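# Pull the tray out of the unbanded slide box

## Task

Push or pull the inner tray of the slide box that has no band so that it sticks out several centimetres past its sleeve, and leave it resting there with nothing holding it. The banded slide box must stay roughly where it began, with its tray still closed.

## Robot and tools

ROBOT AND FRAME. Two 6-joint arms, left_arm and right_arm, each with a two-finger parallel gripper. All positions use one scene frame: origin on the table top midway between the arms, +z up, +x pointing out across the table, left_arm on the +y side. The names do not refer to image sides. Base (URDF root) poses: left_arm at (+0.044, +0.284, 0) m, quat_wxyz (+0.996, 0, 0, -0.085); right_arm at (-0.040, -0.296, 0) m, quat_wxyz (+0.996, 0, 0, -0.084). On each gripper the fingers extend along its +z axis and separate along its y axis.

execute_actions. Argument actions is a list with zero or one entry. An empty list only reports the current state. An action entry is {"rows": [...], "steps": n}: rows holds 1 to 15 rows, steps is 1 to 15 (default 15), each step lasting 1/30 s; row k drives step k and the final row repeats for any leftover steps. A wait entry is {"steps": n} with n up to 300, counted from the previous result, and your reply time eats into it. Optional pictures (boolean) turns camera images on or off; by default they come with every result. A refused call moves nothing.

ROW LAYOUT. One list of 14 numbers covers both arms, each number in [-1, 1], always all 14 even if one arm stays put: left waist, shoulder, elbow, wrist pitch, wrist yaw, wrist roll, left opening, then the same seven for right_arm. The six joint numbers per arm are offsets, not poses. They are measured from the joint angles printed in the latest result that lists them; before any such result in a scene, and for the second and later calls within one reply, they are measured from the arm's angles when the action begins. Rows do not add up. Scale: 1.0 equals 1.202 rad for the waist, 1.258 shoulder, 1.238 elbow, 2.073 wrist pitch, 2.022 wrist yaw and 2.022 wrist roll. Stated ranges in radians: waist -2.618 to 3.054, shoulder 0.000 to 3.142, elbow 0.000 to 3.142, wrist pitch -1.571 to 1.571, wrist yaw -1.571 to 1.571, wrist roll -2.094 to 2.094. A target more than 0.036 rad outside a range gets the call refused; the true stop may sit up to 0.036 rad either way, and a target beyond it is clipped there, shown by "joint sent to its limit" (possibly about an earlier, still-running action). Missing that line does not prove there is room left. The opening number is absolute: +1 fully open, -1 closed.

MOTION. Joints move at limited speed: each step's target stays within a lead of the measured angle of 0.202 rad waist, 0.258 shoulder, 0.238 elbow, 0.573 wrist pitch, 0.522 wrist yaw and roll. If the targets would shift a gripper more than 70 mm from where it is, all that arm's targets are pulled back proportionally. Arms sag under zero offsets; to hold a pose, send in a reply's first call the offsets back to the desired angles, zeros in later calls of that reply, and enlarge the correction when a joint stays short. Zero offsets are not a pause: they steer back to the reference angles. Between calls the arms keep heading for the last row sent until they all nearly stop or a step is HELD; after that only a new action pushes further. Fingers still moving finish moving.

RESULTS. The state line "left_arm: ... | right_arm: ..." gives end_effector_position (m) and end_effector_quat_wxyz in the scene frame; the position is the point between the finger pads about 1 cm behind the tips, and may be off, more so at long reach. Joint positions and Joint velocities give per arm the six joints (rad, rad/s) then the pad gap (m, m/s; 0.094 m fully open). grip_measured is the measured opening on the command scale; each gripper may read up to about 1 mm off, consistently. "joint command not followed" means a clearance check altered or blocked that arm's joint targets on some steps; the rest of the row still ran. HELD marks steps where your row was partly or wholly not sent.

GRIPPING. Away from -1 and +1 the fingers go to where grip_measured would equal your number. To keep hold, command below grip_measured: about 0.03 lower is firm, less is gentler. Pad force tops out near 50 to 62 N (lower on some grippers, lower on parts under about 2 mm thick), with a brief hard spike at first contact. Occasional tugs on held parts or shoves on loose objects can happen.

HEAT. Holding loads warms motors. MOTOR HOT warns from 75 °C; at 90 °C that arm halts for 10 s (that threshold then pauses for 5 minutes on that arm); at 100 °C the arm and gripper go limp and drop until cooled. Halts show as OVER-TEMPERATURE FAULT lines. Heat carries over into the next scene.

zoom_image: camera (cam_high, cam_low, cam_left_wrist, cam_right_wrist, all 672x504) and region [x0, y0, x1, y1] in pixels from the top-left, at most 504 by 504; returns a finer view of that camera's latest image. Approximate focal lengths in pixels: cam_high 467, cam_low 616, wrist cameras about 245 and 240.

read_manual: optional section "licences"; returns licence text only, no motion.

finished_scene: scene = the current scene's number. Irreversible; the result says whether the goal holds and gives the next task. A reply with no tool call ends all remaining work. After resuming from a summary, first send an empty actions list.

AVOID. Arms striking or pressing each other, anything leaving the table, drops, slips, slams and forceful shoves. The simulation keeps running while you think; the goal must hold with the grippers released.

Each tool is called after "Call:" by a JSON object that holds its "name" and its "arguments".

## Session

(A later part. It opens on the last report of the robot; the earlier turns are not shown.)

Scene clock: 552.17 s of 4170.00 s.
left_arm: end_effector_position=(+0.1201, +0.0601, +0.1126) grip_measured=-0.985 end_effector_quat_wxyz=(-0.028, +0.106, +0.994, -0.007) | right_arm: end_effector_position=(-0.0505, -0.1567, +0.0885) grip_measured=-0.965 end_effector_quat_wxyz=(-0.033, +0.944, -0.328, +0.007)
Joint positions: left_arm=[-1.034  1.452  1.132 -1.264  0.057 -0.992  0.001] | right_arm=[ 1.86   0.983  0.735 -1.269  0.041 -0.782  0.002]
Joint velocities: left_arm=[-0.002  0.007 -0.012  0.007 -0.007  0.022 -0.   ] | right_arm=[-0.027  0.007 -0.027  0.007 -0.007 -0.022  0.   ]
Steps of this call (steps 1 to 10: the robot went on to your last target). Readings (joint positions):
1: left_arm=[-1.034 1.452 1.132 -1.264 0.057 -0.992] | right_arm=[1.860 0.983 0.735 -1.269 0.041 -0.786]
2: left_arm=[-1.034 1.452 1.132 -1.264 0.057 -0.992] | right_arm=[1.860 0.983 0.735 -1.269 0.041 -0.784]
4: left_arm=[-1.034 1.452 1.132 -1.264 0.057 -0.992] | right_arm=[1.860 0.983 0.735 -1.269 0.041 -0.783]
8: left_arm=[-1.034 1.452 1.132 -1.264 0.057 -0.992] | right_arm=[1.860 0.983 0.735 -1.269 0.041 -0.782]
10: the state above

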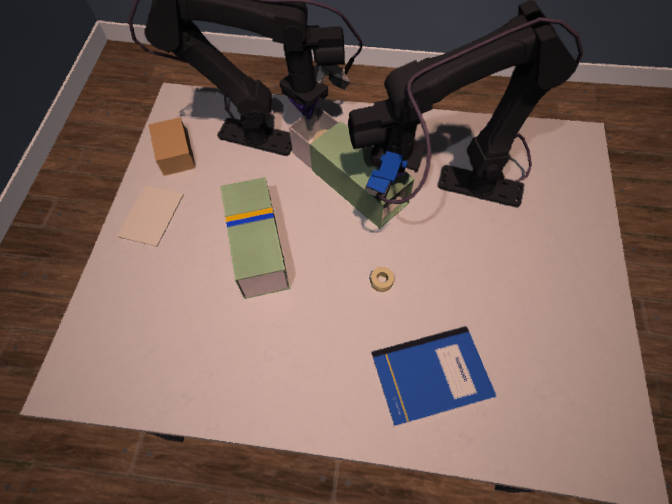

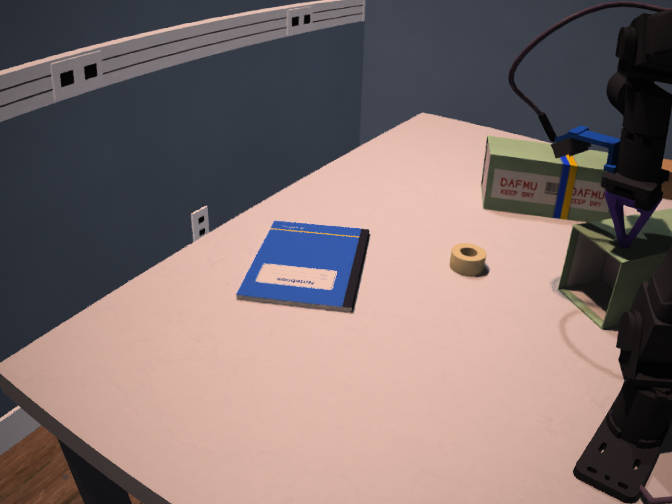

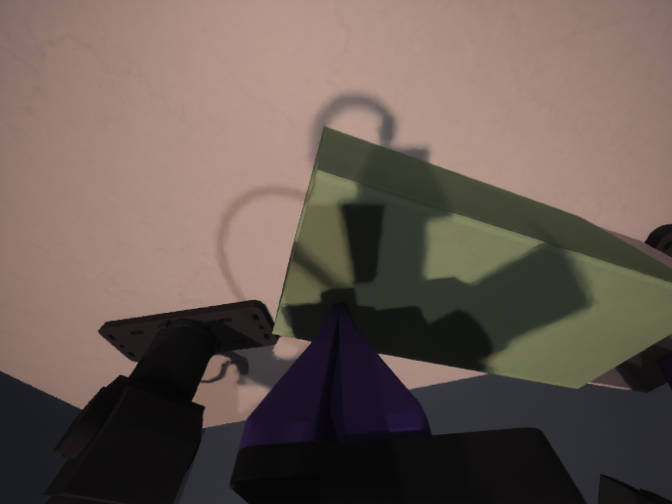

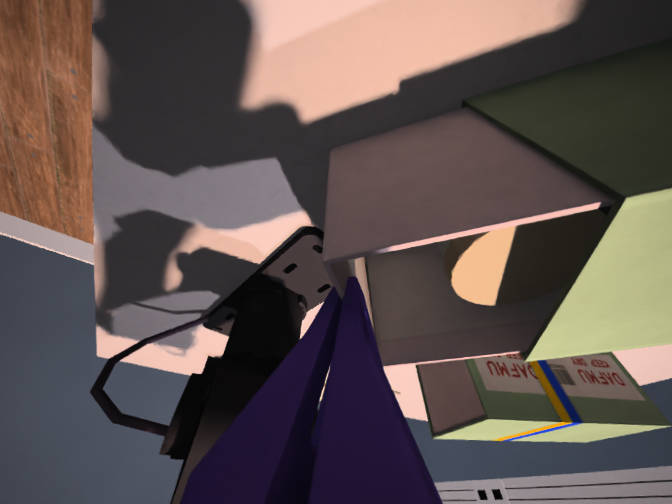

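Call:
{"name": "execute_actions", "arguments": {"actions": [{"rows":[[0,0,0,0,0,0,-1,0,0,0,0,0,0,-0.7],[0,0,0,0,0,0,-1,0,0,0,0,0,0,-0.5],[0,0,0.02,-0.01,-0.01,0,-1,0,0,0,0,-0.01,0,-0.5],[0,0,0.04,-0.02,-0.02,0,-1,0,0,0,0,-0.02,0,-0.5],[0,0,0.06,-0.03,-0.02,0,-1,0,0,0.02,-0.01,-0.02,0,-0.5],[0,0,0.08,-0.04,-0.02,0,-1,0,0,0.05,-0.025,-0.02,0,-0.5],[0,0,0.1,-0.05,-0.02,0,-1,0,0,0.08,-0.04,-0.02,0,-0.5],[0,0,0.12,-0.06,-0.02,0,-1,0,0,0.11,-0.055,-0.02,0,-0.5],[0,0,0.14,-0.07,-0.02,0,-1,0,0,0.14,-0.07,-0.02,0,-0.5],[0,0,0.15,-0.08,-0.02,0,-1,0,0,0.17,-0.085,-0.02,0,-0.5],[0,0,0.15,-0.08,-0.02,0,-1,0,0,0.19,-0.10,-0.02,0,-0.5]],"steps":15}]}}

Call:
{"name": "execute_actions", "arguments": {"actions": [{"steps":12}]}}

Scene clock: 558.10 s of 4170.00 s.
left_arm: end_effector_position=(+0.1278, +0.0523, +0.1533) grip_measured=-0.985 end_effector_quat_wxyz=(-0.009, +0.106, +0.994, -0.018) | right_arm: end_effector_position=(-0.0569, -0.1431, +0.1462) grip_measured=-0.502 end_effector_quat_wxyz=(-0.064, +0.942, -0.327, -0.023)
Joint positions: left_arm=[-1.034  1.455  1.297 -1.388  0.032 -0.992  0.001] | right_arm=[ 1.86   0.983  0.959 -1.411  0.015 -0.782  0.023]
Joint velocities: left_arm=[-0.012 -0.022  0.022 -0.271 -0.007  0.051 -0.   ] | right_arm=[ 0.012 -0.007 -0.002 -0.256 -0.051  0.022 -0.001]
Steps of this call (steps 1 to 15: the robot went on to your last target; steps 16 to 90: nothing new was sent; then 2.43 s passed at rest; steps 91 to 105: all 15 steps of this action). Readings (joint positions):
91: left_arm=[-1.034 1.452 1.132 -1.264 0.058 -0.992] | right_arm=[1.860 0.983 0.735 -1.269 0.042 -0.782]
92: left_arm=[-1.034 1.452 1.132 -1.264 0.058 -0.992] | right_arm=[1.860 0.983 0.735 -1.269 0.042 -0.782]
94: left_arm=[-1.034 1.452 1.138 -1.269 0.055 -0.992] | right_arm=[1.860 0.983 0.735 -1.269 0.036 -0.782]
98: left_arm=[-1.034 1.455 1.204 -1.322 0.041 -0.992] | right_arm=[1.860 0.983 0.783 -1.315 0.022 -0.782]
105: the state above

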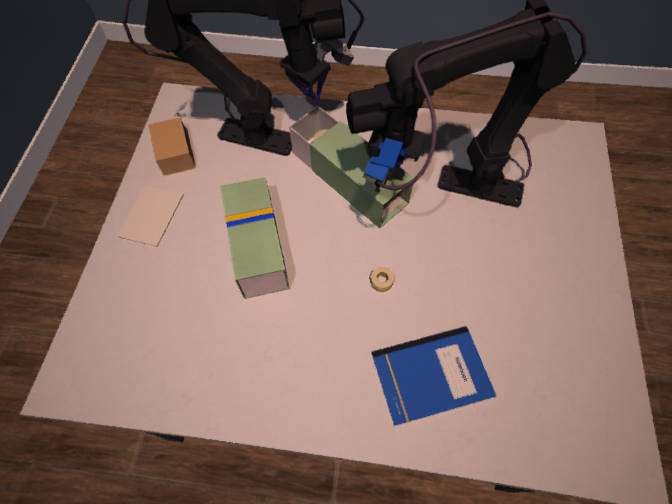

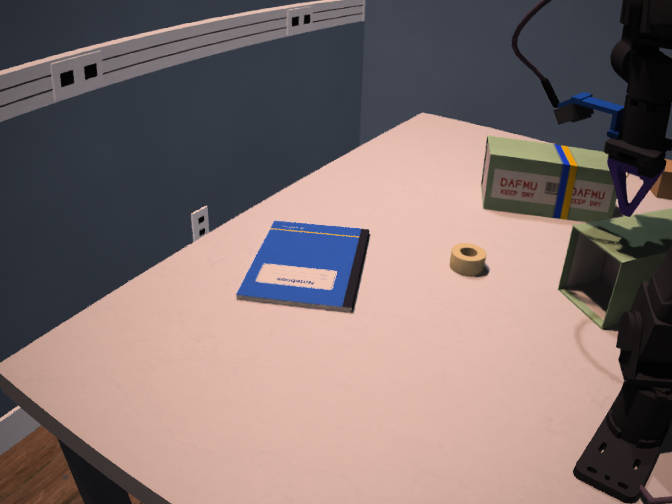

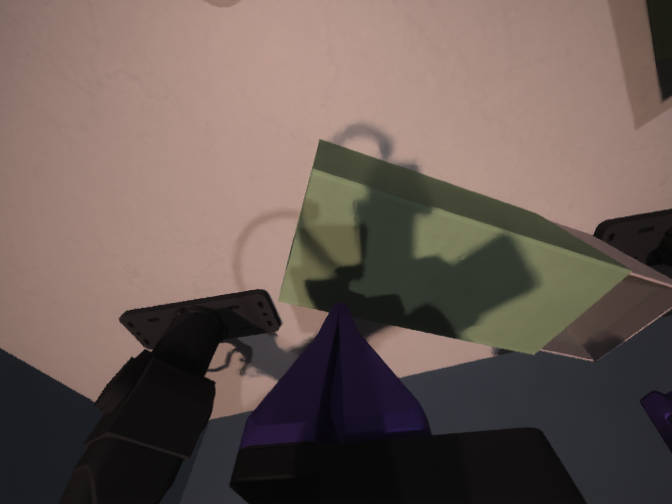

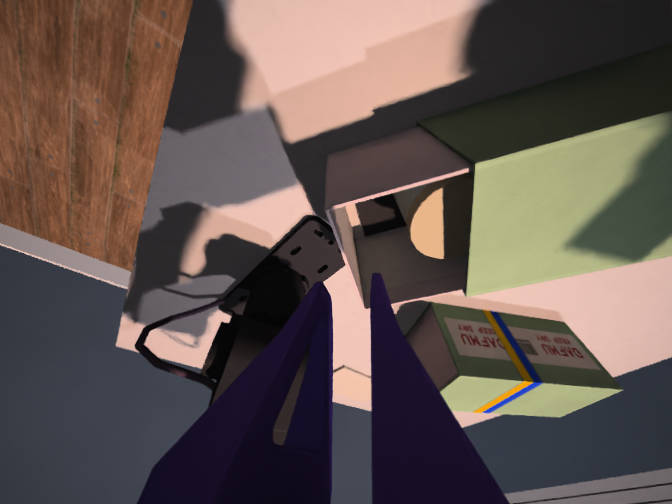

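Scene clock: 558.50 s of 4170.00 s.
left_arm: end_effector_position=(+0.1255, +0.0588, +0.1533) grip_measured=-0.985 end_effector_quat_wxyz=(-0.014, +0.106, +0.994, -0.006) | right_arm: end_effector_position=(-0.0556, -0.1555, +0.1448) grip_measured=-0.502 end_effector_quat_wxyz=(-0.041, +0.944, -0.328, -0.013)
Joint positions: left_arm=[-1.034  1.455  1.297 -1.416  0.031 -0.992  0.001] | right_arm=[ 1.86   0.983  0.959 -1.462  0.014 -0.782  0.023]
Joint velocities: left_arm=[ 0.002 -0.007 -0.002  0.037  0.022  0.022 -0.   ] | right_arm=[-0.007 -0.017  0.017 -0.007  0.037  0.11   0.001]
Steps of this call (steps 1 to 12: the robot went on to your last target). Readings (joint positions):
1: left_arm=[-1.034 1.455 1.297 -1.395 0.032 -0.992] | right_arm=[1.860 0.983 0.959 -1.421 0.014 -0.782]
2: left_arm=[-1.034 1.455 1.297 -1.400 0.032 -0.992] | right_arm=[1.860 0.983 0.959 -1.431 0.014 -0.782]
4: left_arm=[-1.034 1.455 1.297 -1.407 0.031 -0.992] | right_arm=[1.860 0.983 0.959 -1.444 0.014 -0.782]
8: left_arm=[-1.034 1.455 1.297 -1.414 0.031 -0.992] | right_arm=[1.860 0.983 0.959 -1.457 0.014 -0.782]
12: the state above

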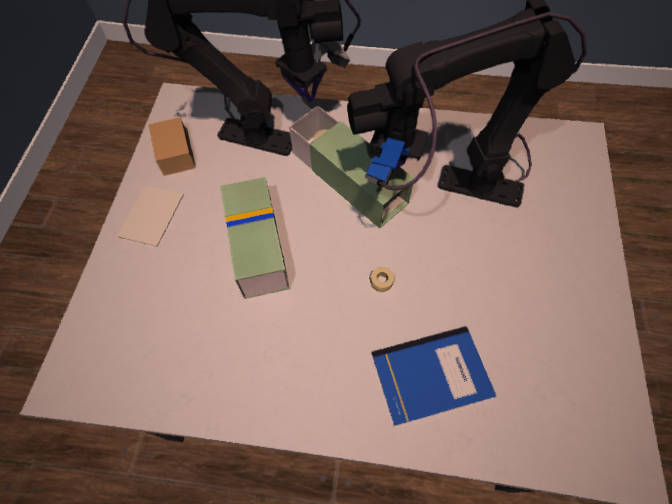

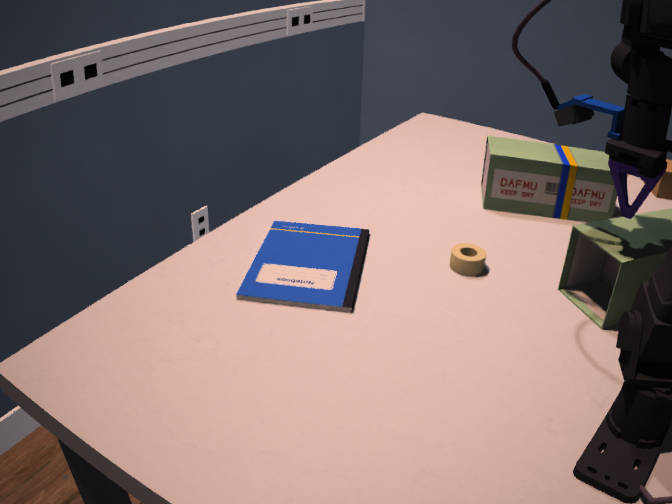

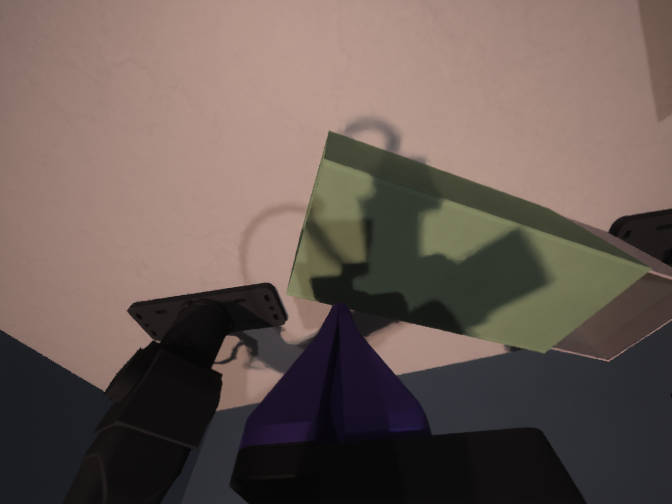

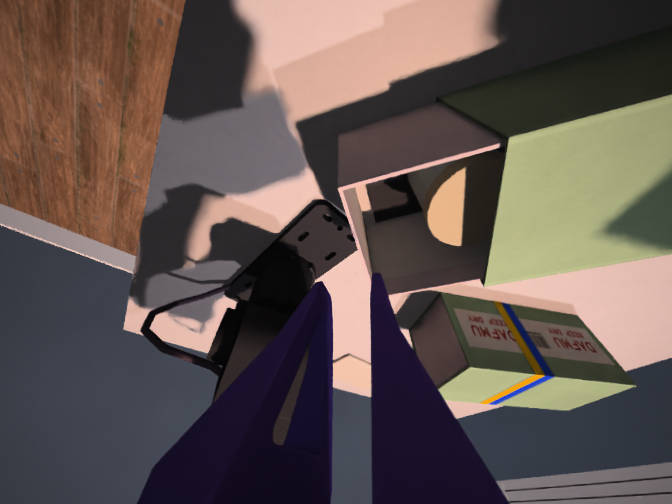

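Call:
{"name": "finished_scene", "arguments": {"scene": 1}}

The scene is finished: the task was done.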